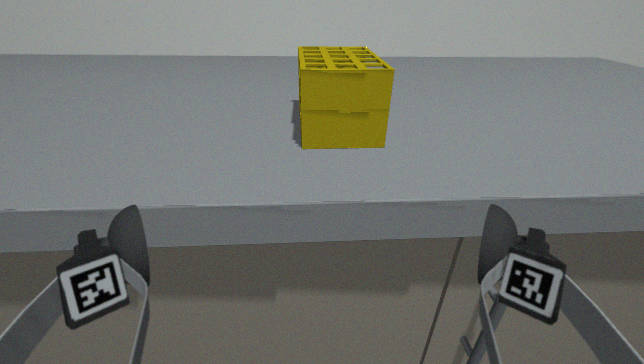

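Emit:
execute_actions --actions '[{"r1":{"base":{"rotate_rad":-1.01},"joints":{"arm_m":0,"lift_m":1.0,"wrist_pitch_rad":-0.12,"gripper_m":0.08,"head_pan_rad":-1.5,"head_tilt_rad":-0.3}}}]' --cameras '[]'

Emit:
execute_actions --actions '[{"r1":{"base":{"translate_m":-0.98}}}]' --cameras '[]'

Emit:
execute_actions --actions '[{"r1":{"base":{"rotate_rad":-0.56}}}]' --cameras '["r1_nav_camera","r1_wrist_camera"]'

Scene clock: 704.27 s.
r1.base_odometry: x=-0.003 y=+2.286 heading=+0.524 (m, m, rad; r1's odometry frame)
r1.turned_by_wheels: -1.010 (rad since the last result)
r1.turned_by_imu: -1.010 (rad since the last result)
r1.base_tilt: forward=-1.2 right=+0.6 (deg)
r1.lidar_m: 0.54 0.74 1.18 1.23 1.73 2.63 1.98 1.49 0.91 0.73 0.53 0.52
r1.head_depth_mm: 1299 1361 1362 1470 1523 1588 - / 1381 1435 1482 1547 1613 - - / 1454 1530 1590 1664 1737 - - / 1566 1633 1713 1784 1805 1853 1149 / 1474 1572 1643 1743 865 921 994 / 1330 1403 1468 1520 806 791 843 / 1214 1268 1324 1328 799 686 739
r1.base_status: done
r1.joint_positions: lift_m=+1.000 arm_m=+0.000 wrist_yaw_rad=+0.001 wrist_pitch_rad=-0.141 wrist_roll_rad=-0.016 gripper_m=+0.080 head_pan_rad=-1.493 head_tilt_rad=-0.310
r1.joint_status: all done
r1.motor_effort: left_wheel=+3(8) right_wheel=-4(9) lift_m=+25(28) arm_m=-4(5) wrist_yaw_rad=-1(1) wrist_pitch_rad=+12(13) wrist_roll_rad=+1(1) gripper_m=+0(83) head_pan_rad=-3(12) head_tilt_rad=+5(29) (%)
r1.hand_pose: x=-0.0212 y=-0.3955 z=+1.0786 quat_wxyz=(+0.711, +0.051, -0.700, -0.049) (m; r1's base frame)
r1.wrist_depth_mm: 786 981 - - - 698 905 / 798 - - - 686 721 935 / 846 - - - - 499 935 / 734 731 719 - - - 577 / 503 496 698 - - - - / 384 420 708 - - - - / 357 502 658 - - - -
r2.base_odometry: x=+0.049 y=-1.516 heading=+2.670 (m, m, rad; r2's odometry frame)
r2.turned_by_wheels: +0.000 (rad since the last result)
r2.turned_by_imu: -0.001 (rad since the last result)
r2.base_tilt: forward=-1.7 right=-0.1 (deg)
r2.lidar_m: 1.92 0.72 0.53 0.51 0.53 0.73 0.67 0.44 0.57 0.91 2.20 2.87
r2.head_depth_mm: 2431 2583 2769 2896 2676 1949 1535 / 2427 2614 2755 2923 2704 1961 1532 / 2443 2598 2752 2921 2684 1962 1540 / 2448 2572 2773 2943 2692 1956 1536 / 2435 2587 2742 2945 2681 1959 1550 / 2415 2429 2409 2426 2350 1962 1536 / 1614 1609 1620 1605 1619 1611 1495
r2.base_status: not commanded
r2.joint_positions: lift_m=+0.950 arm_m=+0.001 wrist_yaw_rad=+2.297 wrist_pitch_rad=-0.347 wrist_roll_rad=+0.014 gripper_m=+0.056 head_pan_rad=+0.007 head_tilt_rad=-0.309
r2.joint_status: not commanded
r2.motor_effort: left_wheel=-3(3) right_wheel=+4(4) lift_m=+20(20) arm_m=-2(2) wrist_yaw_rad=+4(4) wrist_pitch_rad=+12(12) wrist_roll_rad=+0(0) gripper_m=-14(13) head_pan_rad=-3(4) head_tilt_rad=+5(3) (%)
r2.hand_pose: x=+0.1528 y=+0.0084 z=+0.9790 quat_wxyz=(+0.396, +0.689, -0.177, +0.580) (m; r2's base frame)
r2.wrist_depth_mm: 424 490 603 763 - - - / 440 523 631 822 - - - / 466 551 655 121 - - - / 486 591 693 143 - - - / 512 614 136 128 178 - - / 540 622 147 134 127 - - / 569 747 836 149 - - -
pictures: none
No camera images: the call's "cameras" was empty. Leave "cameras" out to get every camera's image.

Scene clock: 715.03 s.
r1.base_odometry: x=-0.851 y=+1.796 heading=+0.524 (m, m, rad; r1's odometry frame)
r1.turned_by_wheels: +0.000 (rad since the last result)
r1.turned_by_imu: +0.003 (rad since the last result)
r1.base_tilt: forward=-1.1 right=+0.5 (deg)
r1.lidar_m: 1.41 1.75 1.70 1.79 1.85 1.80 1.27 0.95 0.91 0.97 1.01 1.35
r1.head_depth_mm: 826 855 891 927 970 1005 - / 873 908 952 987 1030 - - / 928 966 1011 1059 1110 - - / 988 1029 1084 1134 1192 1298 1378 / 1060 1113 1170 1235 1300 1386 1454 / 1143 1204 1272 1338 1432 1526 1544 / 1240 1301 1379 1476 1584 1693 1555
r1.base_status: done
r1.joint_positions: lift_m=+1.000 arm_m=+0.000 wrist_yaw_rad=+0.001 wrist_pitch_rad=-0.141 wrist_roll_rad=-0.016 gripper_m=+0.080 head_pan_rad=-1.493 head_tilt_rad=-0.310
r1.joint_status: not commanded
r1.motor_effort: left_wheel=+3(3) right_wheel=-2(8) lift_m=+25(25) arm_m=-4(4) wrist_yaw_rad=-1(1) wrist_pitch_rad=+12(12) wrist_roll_rad=+1(1) gripper_m=+0(1) head_pan_rad=-3(3) head_tilt_rad=+5(4) (%)
r1.hand_pose: x=-0.0212 y=-0.3955 z=+1.0786 quat_wxyz=(+0.711, +0.051, -0.700, -0.049) (m; r1's base frame)
r1.wrist_depth_mm: - - 860 753 646 576 505 / - - 894 795 654 584 515 / - - 983 801 694 610 537 / 550 - - 877 764 645 572 / - - - 932 760 683 581 / - - - 983 848 694 604 / - - - - 888 723 645
r2.base_odometry: x=+0.049 y=-1.516 heading=+2.670 (m, m, rad; r2's odometry frame)
r2.turned_by_wheels: +0.000 (rad since the last result)
r2.turned_by_imu: -0.002 (rad since the last result)
r2.base_tilt: forward=-1.7 right=-0.1 (deg)
r2.lidar_m: 1.92 0.72 0.53 0.51 0.53 0.73 0.66 0.44 0.57 1.51 2.20 1.01
r2.head_depth_mm: 2439 2583 858 2923 2705 1960 1327 / 2439 2595 2705 2921 2673 1967 1348 / 2444 2566 2716 2906 2682 1967 1545 / 2451 2566 2765 2937 2696 1960 1537 / 2455 2604 2760 2935 2680 1952 1538 / 2400 2439 2434 2436 2341 1962 1534 / 1610 1609 1622 1613 1614 1612 1488
r2.base_status: not commanded
r2.joint_positions: lift_m=+0.950 arm_m=+0.001 wrist_yaw_rad=+2.297 wrist_pitch_rad=-0.347 wrist_roll_rad=+0.014 gripper_m=+0.056 head_pan_rad=+0.007 head_tilt_rad=-0.309
r2.joint_status: not commanded
r2.motor_effort: left_wheel=-4(4) right_wheel=+4(4) lift_m=+20(20) arm_m=-2(2) wrist_yaw_rad=+4(3) wrist_pitch_rad=+12(12) wrist_roll_rad=+0(0) gripper_m=-13(13) head_pan_rad=-4(3) head_tilt_rad=+4(4) (%)
r2.hand_pose: x=+0.1528 y=+0.0084 z=+0.9790 quat_wxyz=(+0.396, +0.689, -0.177, +0.580) (m; r2's base frame)
r2.wrist_depth_mm: 418 499 608 770 - - - / 442 519 636 846 - - - / 461 552 665 121 - - - / 485 591 682 143 - - - / 513 601 136 129 178 - - / 545 629 146 133 127 - - / 570 749 846 149 - - -
pictures: none
No camera images: the call's "cameras" was empty. Leave "cameras" out to get every camera's image.

Scene clock: 716.87 s.
r1.base_odometry: x=-0.851 y=+1.796 heading=-0.036 (m, m, rad; r1's odometry frame)
r1.turned_by_wheels: -0.560 (rad since the last result)
r1.turned_by_imu: -0.560 (rad since the last result)
r1.base_tilt: forward=-1.2 right=+0.6 (deg)
r1.lidar_m: 1.36 1.40 1.76 1.70 1.76 1.86 1.80 1.31 0.96 0.91 0.96 1.01
r1.head_depth_mm: 777 808 856 904 958 1008 - / 782 817 854 896 950 - - / 778 815 860 909 955 - - / 790 831 871 925 972 1067 1122 / 794 830 879 935 988 1049 1130 / 800 839 890 938 1002 1066 1128 / 803 843 896 942 1006 1073 1151
r1.base_status: done
r1.joint_positions: lift_m=+1.000 arm_m=+0.000 wrist_yaw_rad=+0.001 wrist_pitch_rad=-0.141 wrist_roll_rad=-0.016 gripper_m=+0.080 head_pan_rad=-1.493 head_tilt_rad=-0.310
r1.joint_status: not commanded
r1.motor_effort: left_wheel=+3(9) right_wheel=-4(8) lift_m=+25(25) arm_m=-4(4) wrist_yaw_rad=-1(1) wrist_pitch_rad=+11(12) wrist_roll_rad=+1(1) gripper_m=+0(1) head_pan_rad=-4(4) head_tilt_rad=+5(5) (%)
r1.hand_pose: x=-0.0212 y=-0.3955 z=+1.0786 quat_wxyz=(+0.711, +0.051, -0.700, -0.049) (m; r1's base frame)
r1.wrist_depth_mm: 597 613 615 613 605 626 632 / 629 629 634 643 659 670 657 / 663 683 683 663 686 691 715 / 705 718 705 729 738 747 745 / 739 755 752 777 774 799 799 / 797 812 823 835 816 835 866 / 842 865 889 877 921 912 925
r2.base_odometry: x=+0.049 y=-1.516 heading=+2.670 (m, m, rad; r2's odometry frame)
r2.turned_by_wheels: +0.000 (rad since the last result)
r2.turned_by_imu: +0.000 (rad since the last result)
r2.base_tilt: forward=-1.6 right=-0.2 (deg)
r2.lidar_m: 1.92 0.72 0.53 0.51 0.53 0.73 0.67 0.44 0.57 1.51 2.20 1.01
r2.head_depth_mm: 2438 2587 1006 2901 2702 1954 1348 / 2435 2588 2688 2911 2701 1955 1382 / 2452 2591 2735 2915 2685 1959 1536 / 2468 2563 2749 2944 2689 1965 1536 / 2446 2593 2740 2921 2706 1960 1540 / 2413 2415 2436 2425 2367 1966 1541 / 1610 1603 1606 1613 1616 1606 1498
r2.base_status: not commanded
r2.joint_positions: lift_m=+0.950 arm_m=+0.001 wrist_yaw_rad=+2.297 wrist_pitch_rad=-0.347 wrist_roll_rad=+0.014 gripper_m=+0.056 head_pan_rad=+0.007 head_tilt_rad=-0.309
r2.joint_status: not commanded
r2.motor_effort: left_wheel=-3(3) right_wheel=+4(4) lift_m=+20(20) arm_m=-2(1) wrist_yaw_rad=+4(3) wrist_pitch_rad=+12(12) wrist_roll_rad=+0(0) gripper_m=-13(12) head_pan_rad=-4(4) head_tilt_rad=+4(4) (%)
r2.hand_pose: x=+0.1528 y=+0.0084 z=+0.9790 quat_wxyz=(+0.396, +0.689, -0.177, +0.580) (m; r2's base frame)
r2.wrist_depth_mm: 420 492 609 781 - - - / 439 516 638 828 - - - / 464 553 650 122 - - - / 488 579 688 143 - - - / 513 614 136 129 178 - - / 542 629 146 133 127 - - / 563 743 837 148 - - -
pictures: r1_nav_camera (sideways: a quarter turn counterclockwise sets it upright), r1_wrist_camera
Images, in order (width x height): r1_nav_camera 672x504, r1_wrist_camera 644x364.

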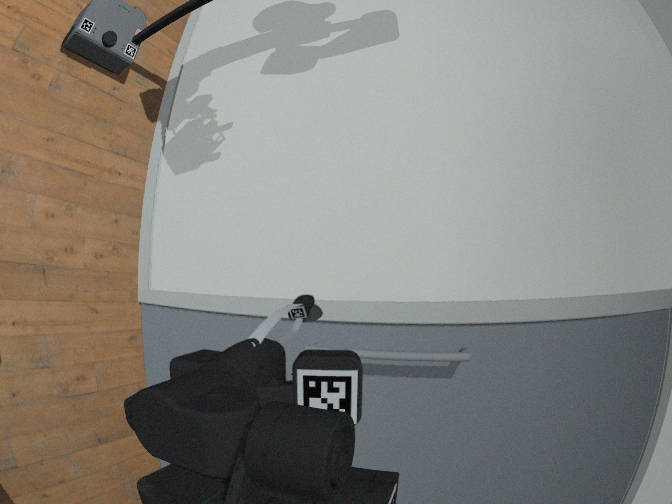

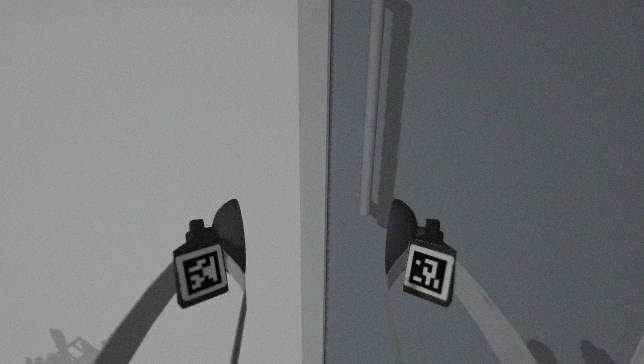

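Emit:
execute_actions --actions '[{"r1":{"base":{"translate_m":-0.10},"joints":{"lift_m":1.03,"arm_m":0.35}}}]' --cameras '["r1_wrist_camera"]'

Scene clock: 728.00 s.
r1.base_odometry: x=-0.951 y=+1.799 heading=-0.036 (m, m, rad; r1's odometry frame)
r1.turned_by_wheels: +0.000 (rad since the last result)
r1.turned_by_imu: +0.000 (rad since the last result)
r1.base_tilt: forward=-1.2 right=+0.5 (deg)
r1.lidar_m: 1.45 1.51 1.76 1.70 1.77 1.76 1.70 1.29 0.96 0.91 0.96 1.10
r1.head_depth_mm: 773 812 846 914 963 1013 1087 / 780 818 846 - 968 1029 1098 / 784 818 857 - 980 1033 1105 / 783 821 868 922 977 1037 1119 / 794 833 881 930 985 1049 1127 / 801 840 886 938 995 1067 1143 / 801 842 892 944 1001 1069 1150
r1.base_status: done
r1.joint_positions: lift_m=+1.030 arm_m=+0.350 wrist_yaw_rad=+0.001 wrist_pitch_rad=-0.141 wrist_roll_rad=-0.016 gripper_m=+0.080 head_pan_rad=-1.493 head_tilt_rad=-0.310
r1.joint_status: all done
r1.motor_effort: left_wheel=+4(5) right_wheel=-3(11) lift_m=+26(26) arm_m=+3(6) wrist_yaw_rad=-1(1) wrist_pitch_rad=+12(12) wrist_roll_rad=+1(1) gripper_m=+0(0) head_pan_rad=-3(4) head_tilt_rad=+4(5) (%)
r1.hand_pose: x=-0.0212 y=-0.7450 z=+1.1086 quat_wxyz=(+0.711, +0.051, -0.700, -0.049) (m; r1's base frame)
r1.wrist_depth_mm: 285 288 285 290 300 301 303 / 303 305 303 305 314 313 321 / 324 323 315 326 332 334 338 / 339 343 338 345 351 356 361 / 359 362 367 366 370 378 390 / 386 388 382 391 404 408 413 / 405 416 411 413 430 442 442
r2.base_odometry: x=+0.049 y=-1.516 heading=+2.670 (m, m, rad; r2's odometry frame)
r2.turned_by_wheels: +0.000 (rad since the last result)
r2.turned_by_imu: -0.002 (rad since the last result)
r2.base_tilt: forward=-1.5 right=-0.3 (deg)
r2.lidar_m: 1.92 0.72 0.53 0.51 0.53 0.73 0.67 0.44 0.57 1.51 2.20 1.10
r2.head_depth_mm: 2448 2594 2736 2901 2683 1944 1345 / 2458 2588 2766 2922 2701 1959 1387 / 2423 2586 2746 2936 2676 1968 1539 / 2433 2586 2751 2909 2683 1952 1542 / 2427 2591 1033 2935 2692 1955 1538 / 2403 2429 2194 2417 2358 1956 1538 / 1613 1617 1512 1611 1608 1600 1498
r2.base_status: not commanded
r2.joint_positions: lift_m=+0.950 arm_m=+0.001 wrist_yaw_rad=+2.297 wrist_pitch_rad=-0.347 wrist_roll_rad=+0.014 gripper_m=+0.056 head_pan_rad=+0.007 head_tilt_rad=-0.309
r2.joint_status: not commanded
r2.motor_effort: left_wheel=-3(4) right_wheel=+4(4) lift_m=+20(20) arm_m=-2(2) wrist_yaw_rad=+4(4) wrist_pitch_rad=+13(12) wrist_roll_rad=+0(0) gripper_m=-13(13) head_pan_rad=-4(4) head_tilt_rad=+4(4) (%)
r2.hand_pose: x=+0.1528 y=+0.0084 z=+0.9790 quat_wxyz=(+0.396, +0.689, -0.177, +0.580) (m; r2's base frame)
r2.wrist_depth_mm: 418 484 603 772 - - - / 442 525 628 826 - - - / 461 553 673 121 - - - / 491 592 683 143 - - - / 507 598 136 128 178 - - / 544 631 146 134 127 - - / 565 745 849 149 - - -
pictures: r1_wrist_camera
Images, in order (width x height): r1_wrist_camera 644x364.

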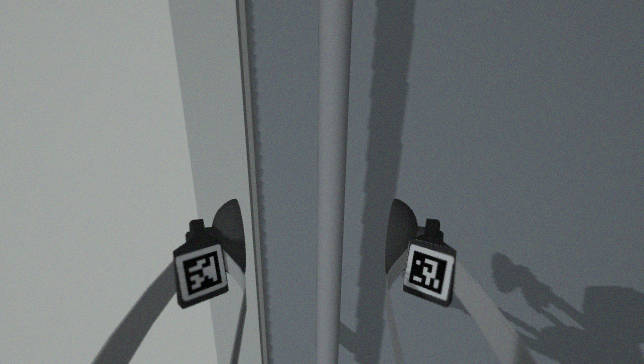

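Emit:
execute_actions --actions '[{"r1":{"joints":{"arm_m":0.48},"contact_limits":{"arm_m":25}}}]' --cameras '["r1_wrist_camera"]'

Scene clock: 734.93 s.
r1.base_odometry: x=-0.951 y=+1.799 heading=-0.036 (m, m, rad; r1's odometry frame)
r1.turned_by_wheels: +0.000 (rad since the last result)
r1.turned_by_imu: -0.001 (rad since the last result)
r1.base_tilt: forward=-1.1 right=+0.6 (deg)
r1.lidar_m: 1.45 1.50 1.76 1.70 1.77 1.76 1.70 1.29 0.96 0.91 0.96 1.10
r1.head_depth_mm: 776 811 845 908 957 1014 1083 / 780 819 848 919 965 1026 1100 / 789 815 851 922 976 1036 1109 / 780 823 869 920 978 1041 1111 / 792 836 879 933 989 1047 1129 / 795 841 884 939 991 1057 1139 / 804 850 896 943 1002 1070 1144
r1.base_status: not commanded
r1.joint_positions: lift_m=+1.030 arm_m=+0.480 wrist_yaw_rad=+0.001 wrist_pitch_rad=-0.141 wrist_roll_rad=-0.016 gripper_m=+0.080 head_pan_rad=-1.493 head_tilt_rad=-0.310
r1.joint_status: all done
r1.motor_effort: left_wheel=+3(4) right_wheel=-3(3) lift_m=+26(26) arm_m=+3(2) wrist_yaw_rad=-1(1) wrist_pitch_rad=+12(12) wrist_roll_rad=+1(1) gripper_m=+0(0) head_pan_rad=-4(3) head_tilt_rad=+5(5) (%)
r1.contact_limits: arm_m 25 (drawing in: default 29, maximum 47; extending or still: default 38, maximum 63)
r1.hand_pose: x=-0.0212 y=-0.8750 z=+1.1086 quat_wxyz=(+0.711, +0.051, -0.700, -0.049) (m; r1's base frame)
r1.wrist_depth_mm: 171 162 175 174 177 181 183 / 181 171 185 184 187 190 194 / 192 180 195 193 199 202 203 / 204 192 206 204 210 214 216 / 217 205 221 218 220 229 230 / 230 227 235 232 244 245 248 / 245 238 246 249 261 263 268
r2.base_odometry: x=+0.049 y=-1.516 heading=+2.670 (m, m, rad; r2's odometry frame)
r2.turned_by_wheels: +0.000 (rad since the last result)
r2.turned_by_imu: -0.001 (rad since the last result)
r2.base_tilt: forward=-1.6 right=-0.2 (deg)
r2.lidar_m: 1.92 0.72 0.53 0.51 0.53 0.73 0.66 0.44 0.57 1.51 2.20 1.10
r2.head_depth_mm: 2433 2591 2733 2939 2685 1949 1351 / 2461 2602 2776 2954 2714 1962 1395 / 2436 2597 2779 2908 2678 1950 1539 / 2465 2608 2745 2964 2686 1969 1533 / 2444 2586 2744 2935 2689 1966 1541 / 2396 2421 1043 2421 2368 1962 1534 / 1611 1611 1423 1621 1614 1612 1493
r2.base_status: not commanded
r2.joint_positions: lift_m=+0.950 arm_m=+0.001 wrist_yaw_rad=+2.297 wrist_pitch_rad=-0.347 wrist_roll_rad=+0.014 gripper_m=+0.056 head_pan_rad=+0.007 head_tilt_rad=-0.309
r2.joint_status: not commanded
r2.motor_effort: left_wheel=-4(3) right_wheel=+4(4) lift_m=+20(20) arm_m=-2(2) wrist_yaw_rad=+4(4) wrist_pitch_rad=+13(12) wrist_roll_rad=+1(0) gripper_m=-13(14) head_pan_rad=-3(3) head_tilt_rad=+4(4) (%)
r2.hand_pose: x=+0.1528 y=+0.0084 z=+0.9790 quat_wxyz=(+0.396, +0.689, -0.177, +0.580) (m; r2's base frame)
r2.wrist_depth_mm: 421 498 594 776 - - - / 443 519 628 821 - - - / 462 554 668 121 - - - / 489 582 694 143 - - - / 517 619 136 129 177 - - / 539 626 146 134 127 - - / 567 747 839 149 - - -
pictures: r1_wrist_camera
Images, in order (width x height): r1_wrist_camera 644x364.

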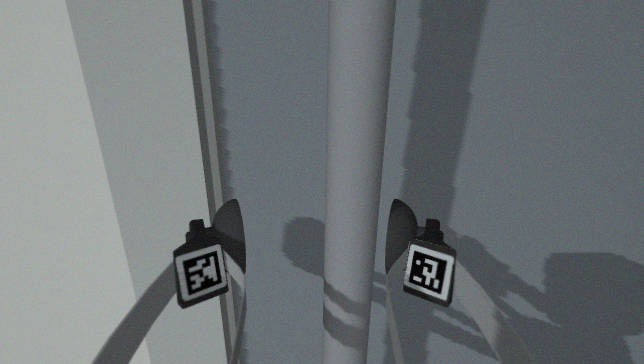

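Emit:
execute_actions --actions '[{"r1":{"joints":{"arm_m":0.512},"contact_limits":{"arm_m":25}}}]' --cameras '[]'

Emit:
execute_actions --actions '[{"r1":{"joints":{"gripper_m":0.0}}}]' --cameras '["r1_wrist_camera"]'

Emit:
execute_actions --actions '[{"r1":{"base":{"translate_m":-0.04},"joints":{"arm_m":0.37,"wrist_yaw_rad":0.15}}}]' --cameras '["r1_wrist_camera","r1_nav_camera"]'

Scene clock: 743.97 s.
r1.base_odometry: x=-0.951 y=+1.799 heading=-0.036 (m, m, rad; r1's odometry frame)
r1.turned_by_wheels: +0.000 (rad since the last result)
r1.turned_by_imu: -0.001 (rad since the last result)
r1.base_tilt: forward=-1.1 right=+0.6 (deg)
r1.lidar_m: 1.45 1.50 1.75 1.70 1.77 1.76 1.70 1.29 0.96 0.91 0.96 1.10
r1.head_depth_mm: 776 814 843 915 956 1015 1090 / 778 817 849 912 962 1027 1094 / 788 820 853 930 971 1031 1101 / 783 824 868 915 976 1033 1112 / 792 832 881 931 988 1052 1122 / 802 842 887 939 993 1058 1142 / 804 843 892 948 1007 1071 1152
r1.base_status: not commanded
r1.joint_positions: lift_m=+1.030 arm_m=+0.512 wrist_yaw_rad=-0.003 wrist_pitch_rad=-0.141 wrist_roll_rad=-0.016 gripper_m=+0.080 head_pan_rad=-1.493 head_tilt_rad=-0.310
r1.joint_status: all done
r1.motor_effort: left_wheel=+0(3) right_wheel=+1(3) lift_m=+26(26) arm_m=+5(10) wrist_yaw_rad=+2(2) wrist_pitch_rad=+12(12) wrist_roll_rad=+1(1) gripper_m=-1(1) head_pan_rad=-3(2) head_tilt_rad=+5(5) (%)
r1.contact_limits: arm_m 25 (drawing in: default 29, maximum 47; extending or still: default 38, maximum 63)
r1.hand_pose: x=-0.0222 y=-0.9069 z=+1.1086 quat_wxyz=(+0.711, +0.050, -0.700, -0.051) (m; r1's base frame)
r1.wrist_depth_mm: 133 135 148 146 86 151 154 / 140 142 156 154 155 161 162 / 148 149 165 162 165 171 171 / 159 158 174 172 176 181 182 / 179 167 184 182 108 192 195 / 192 178 199 196 161 205 209 / 206 195 210 209 217 223 224
r2.base_odometry: x=+0.049 y=-1.516 heading=+2.670 (m, m, rad; r2's odometry frame)
r2.turned_by_wheels: +0.000 (rad since the last result)
r2.turned_by_imu: -0.001 (rad since the last result)
r2.base_tilt: forward=-1.6 right=-0.1 (deg)
r2.lidar_m: 1.92 0.72 0.53 0.51 0.53 0.73 0.67 0.44 0.57 1.51 2.20 1.10
r2.head_depth_mm: 2456 2564 2755 2909 2705 1951 1344 / 2449 2608 2759 2944 2709 1957 1387 / 2461 2602 2737 2930 2698 1958 1539 / 2451 2573 2763 2938 2683 1956 1540 / 2434 2562 2771 2926 2671 1953 1545 / 2405 2431 1055 2409 2359 1948 1537 / 1610 1612 1419 1611 1612 1609 1491
r2.base_status: not commanded
r2.joint_positions: lift_m=+0.950 arm_m=+0.001 wrist_yaw_rad=+2.297 wrist_pitch_rad=-0.347 wrist_roll_rad=+0.014 gripper_m=+0.056 head_pan_rad=+0.007 head_tilt_rad=-0.309
r2.joint_status: not commanded
r2.motor_effort: left_wheel=-4(3) right_wheel=+4(4) lift_m=+20(20) arm_m=-2(2) wrist_yaw_rad=+4(4) wrist_pitch_rad=+12(12) wrist_roll_rad=+0(1) gripper_m=-14(14) head_pan_rad=-4(4) head_tilt_rad=+4(3) (%)
r2.hand_pose: x=+0.1528 y=+0.0084 z=+0.9790 quat_wxyz=(+0.396, +0.689, -0.177, +0.580) (m; r2's base frame)
r2.wrist_depth_mm: 422 492 603 777 - - - / 442 519 639 852 - - - / 465 557 682 121 - - - / 485 586 689 143 - - - / 519 608 136 128 177 - - / 542 628 147 133 127 - - / 569 746 832 148 - - -
pictures: none
No camera images: the call's "cameras" was empty. Leave "cameras" out to get every camera's image.

Scene clock: 745.57 s.
r1.base_odometry: x=-0.951 y=+1.799 heading=-0.036 (m, m, rad; r1's odometry frame)
r1.turned_by_wheels: -0.001 (rad since the last result)
r1.turned_by_imu: -0.009 (rad since the last result)
r1.base_tilt: forward=-1.1 right=+0.5 (deg)
r1.lidar_m: 1.46 1.50 1.76 1.70 1.76 1.76 1.70 1.30 0.96 0.91 0.96 1.10
r1.head_depth_mm: 775 818 846 914 964 1018 1092 / 781 824 849 917 967 1029 1106 / 785 819 850 928 970 1036 1105 / 776 821 868 921 976 1039 1124 / 792 830 879 928 984 1045 1119 / 800 840 885 933 993 1060 1135 / 801 845 890 943 1003 1071 1140
r1.base_status: not commanded
r1.joint_positions: lift_m=+1.030 arm_m=+0.512 wrist_yaw_rad=-0.018 wrist_pitch_rad=-0.148 wrist_roll_rad=-0.016 gripper_m=+0.001 head_pan_rad=-1.493 head_tilt_rad=-0.310
r1.joint_status: all done
r1.on_its_own: right_wheel is at rest, and its effort (+28) is outside its rest range (-18 to +18); wrist_yaw_rad is at rest, and its effort (+14) is outside its rest range (-12 to +12)
r1.motor_effort: left_wheel=-15(17) right_wheel=+28(33) lift_m=+25(26) arm_m=+5(5) wrist_yaw_rad=+14(14) wrist_pitch_rad=+16(16) wrist_roll_rad=+1(1) gripper_m=-13(91) head_pan_rad=-2(3) head_tilt_rad=+5(5) (%)
r1.hand_pose: x=-0.0260 y=-0.9064 z=+1.1069 quat_wxyz=(+0.710, +0.047, -0.700, -0.059) (m; r1's base frame)
r1.wrist_depth_mm: 131 143 147 84 152 155 157 / 138 147 155 89 160 163 167 / 145 150 164 94 170 174 177 / 154 159 174 100 181 185 188 / 165 169 184 106 193 197 202 / 183 179 201 114 211 211 218 / 202 189 212 124 225 230 235
r2.base_odometry: x=+0.049 y=-1.516 heading=+2.670 (m, m, rad; r2's odometry frame)
r2.turned_by_wheels: +0.000 (rad since the last result)
r2.turned_by_imu: +0.000 (rad since the last result)
r2.base_tilt: forward=-1.6 right=-0.2 (deg)
r2.lidar_m: 1.92 0.72 0.53 0.51 0.53 0.73 0.67 0.44 0.57 1.51 2.20 1.10
r2.head_depth_mm: 2451 2580 2738 2914 2706 1969 1345 / 2444 2610 2756 2904 2692 1956 1386 / 2446 2587 2722 2915 2713 1954 1538 / 2465 2586 2751 2944 2696 1964 1536 / 2454 2584 2731 2969 2681 1966 1533 / 2422 2431 1081 2421 2371 1954 1533 / 1607 1619 1425 1609 1605 1607 1506
r2.base_status: not commanded
r2.joint_positions: lift_m=+0.950 arm_m=+0.001 wrist_yaw_rad=+2.297 wrist_pitch_rad=-0.347 wrist_roll_rad=+0.014 gripper_m=+0.056 head_pan_rad=+0.007 head_tilt_rad=-0.309
r2.joint_status: not commanded
r2.motor_effort: left_wheel=-4(4) right_wheel=+4(4) lift_m=+20(20) arm_m=-2(2) wrist_yaw_rad=+3(4) wrist_pitch_rad=+12(12) wrist_roll_rad=+0(0) gripper_m=-14(14) head_pan_rad=-4(3) head_tilt_rad=+4(4) (%)
r2.hand_pose: x=+0.1528 y=+0.0084 z=+0.9790 quat_wxyz=(+0.396, +0.689, -0.177, +0.580) (m; r2's base frame)
r2.wrist_depth_mm: 425 488 604 772 - - - / 442 520 634 827 - - - / 465 553 667 121 - - - / 489 590 678 143 - - - / 519 618 136 129 178 - - / 544 608 147 133 127 - - / 573 760 834 148 - - -
pictures: r1_wrist_camera
Images, in order (width x height): r1_wrist_camera 644x364.

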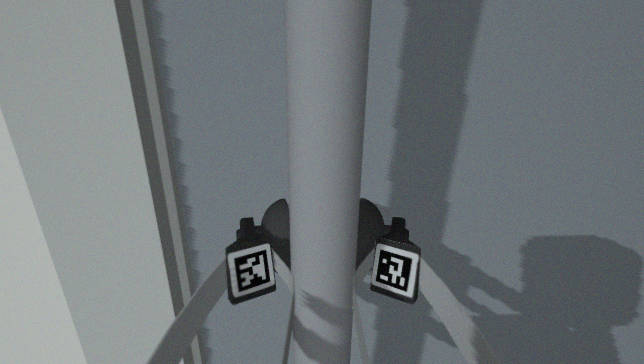

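Scene clock: 747.93 s.
r1.base_odometry: x=-0.991 y=+1.801 heading=-0.037 (m, m, rad; r1's odometry frame)
r1.turned_by_wheels: -0.001 (rad since the last result)
r1.turned_by_imu: -0.011 (rad since the last result)
r1.base_tilt: forward=-1.2 right=+0.6 (deg)
r1.lidar_m: 1.50 1.54 1.77 1.70 1.76 1.73 1.66 1.33 0.87 0.79 0.95 1.14
r1.head_depth_mm: 688 723 752 825 865 922 990 / 677 717 744 819 856 918 976 / 674 705 735 - 841 898 966 / 673 708 742 786 826 887 954 / 782 825 870 922 975 1033 1105 / 797 837 880 932 990 1056 1137 / 800 837 884 937 999 1058 1139
r1.base_status: done
r1.joint_positions: lift_m=+1.030 arm_m=+0.370 wrist_yaw_rad=+0.122 wrist_pitch_rad=-0.140 wrist_roll_rad=-0.016 gripper_m=+0.000 head_pan_rad=-1.493 head_tilt_rad=-0.309
r1.joint_status: wrist_yaw_rad off_target (ended at +0.122, target +0.150); the others done
r1.on_its_own: right_wheel is at rest, and its effort (+24) is outside its rest range (-18 to +18); wrist_yaw_rad is at rest, and its effort (+21) is outside its rest range (-12 to +12)
r1.motor_effort: left_wheel=-13(44) right_wheel=+24(53) lift_m=+25(25) arm_m=-7(7) wrist_yaw_rad=+21(45) wrist_pitch_rad=+11(16) wrist_roll_rad=+1(1) gripper_m=-10(16) head_pan_rad=-3(3) head_tilt_rad=+4(4) (%)
r1.hand_pose: x=+0.0090 y=-0.7640 z=+1.1090 quat_wxyz=(+0.713, +0.093, -0.695, -0.006) (m; r1's base frame)
r1.wrist_depth_mm: 294 285 160 97 166 171 176 / 306 304 168 103 176 180 186 / 328 320 176 109 186 191 196 / 350 342 187 116 198 204 210 / 371 365 200 121 211 218 224 / 398 385 219 131 230 233 242 / 433 418 230 150 244 254 261
r2.base_odometry: x=+0.049 y=-1.516 heading=+2.670 (m, m, rad; r2's odometry frame)
r2.turned_by_wheels: +0.000 (rad since the last result)
r2.turned_by_imu: -0.001 (rad since the last result)
r2.base_tilt: forward=-1.6 right=-0.2 (deg)
r2.lidar_m: 1.80 0.72 0.53 0.51 0.53 0.73 0.67 0.44 0.57 1.51 2.20 1.14
r2.head_depth_mm: 2444 2584 2740 2902 2694 1954 1360 / 2446 2586 2752 2949 2691 1937 1389 / 2438 2597 2744 2922 2687 1948 1543 / 2449 2581 2744 2905 2707 1960 1538 / 2462 2605 1118 2956 2668 1963 1530 / 2402 2431 2212 2424 2346 1885 1531 / 1522 1441 1101 1150 1231 1323 1410
r2.base_status: not commanded
r2.joint_positions: lift_m=+0.950 arm_m=+0.001 wrist_yaw_rad=+2.297 wrist_pitch_rad=-0.347 wrist_roll_rad=+0.014 gripper_m=+0.056 head_pan_rad=+0.007 head_tilt_rad=-0.309
r2.joint_status: not commanded
r2.motor_effort: left_wheel=-3(3) right_wheel=+4(4) lift_m=+20(20) arm_m=-2(2) wrist_yaw_rad=+4(4) wrist_pitch_rad=+12(12) wrist_roll_rad=+0(0) gripper_m=-14(13) head_pan_rad=-4(4) head_tilt_rad=+3(4) (%)
r2.hand_pose: x=+0.1528 y=+0.0084 z=+0.9790 quat_wxyz=(+0.396, +0.689, -0.177, +0.580) (m; r2's base frame)
r2.wrist_depth_mm: 425 494 611 771 960 - - / 446 517 632 825 - - - / 457 548 678 121 - - - / 490 591 695 143 - - - / 516 613 136 128 178 - - / 542 619 146 132 127 - - / 559 746 824 148 - - -
pictures: r1_nav_camera (sideways: a quarter turn counterclockwise sets it upright), r1_wrist_camera
Images, in order (width x height): r1_nav_camera 672x504, r1_wrist_camera 644x364.

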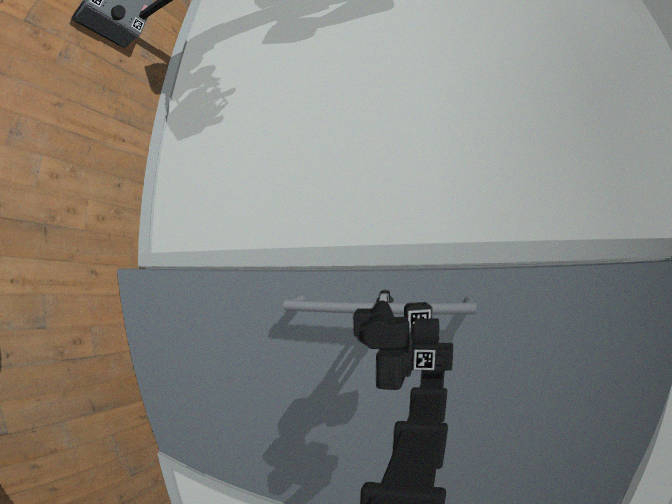

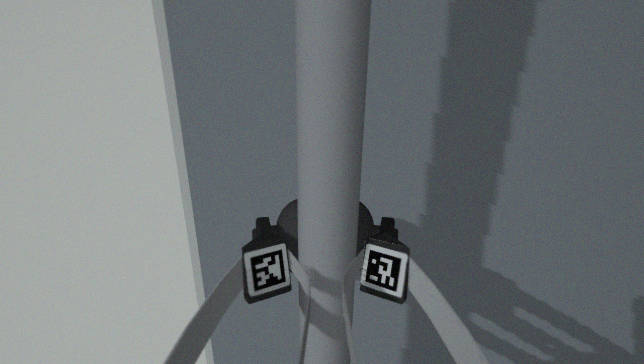

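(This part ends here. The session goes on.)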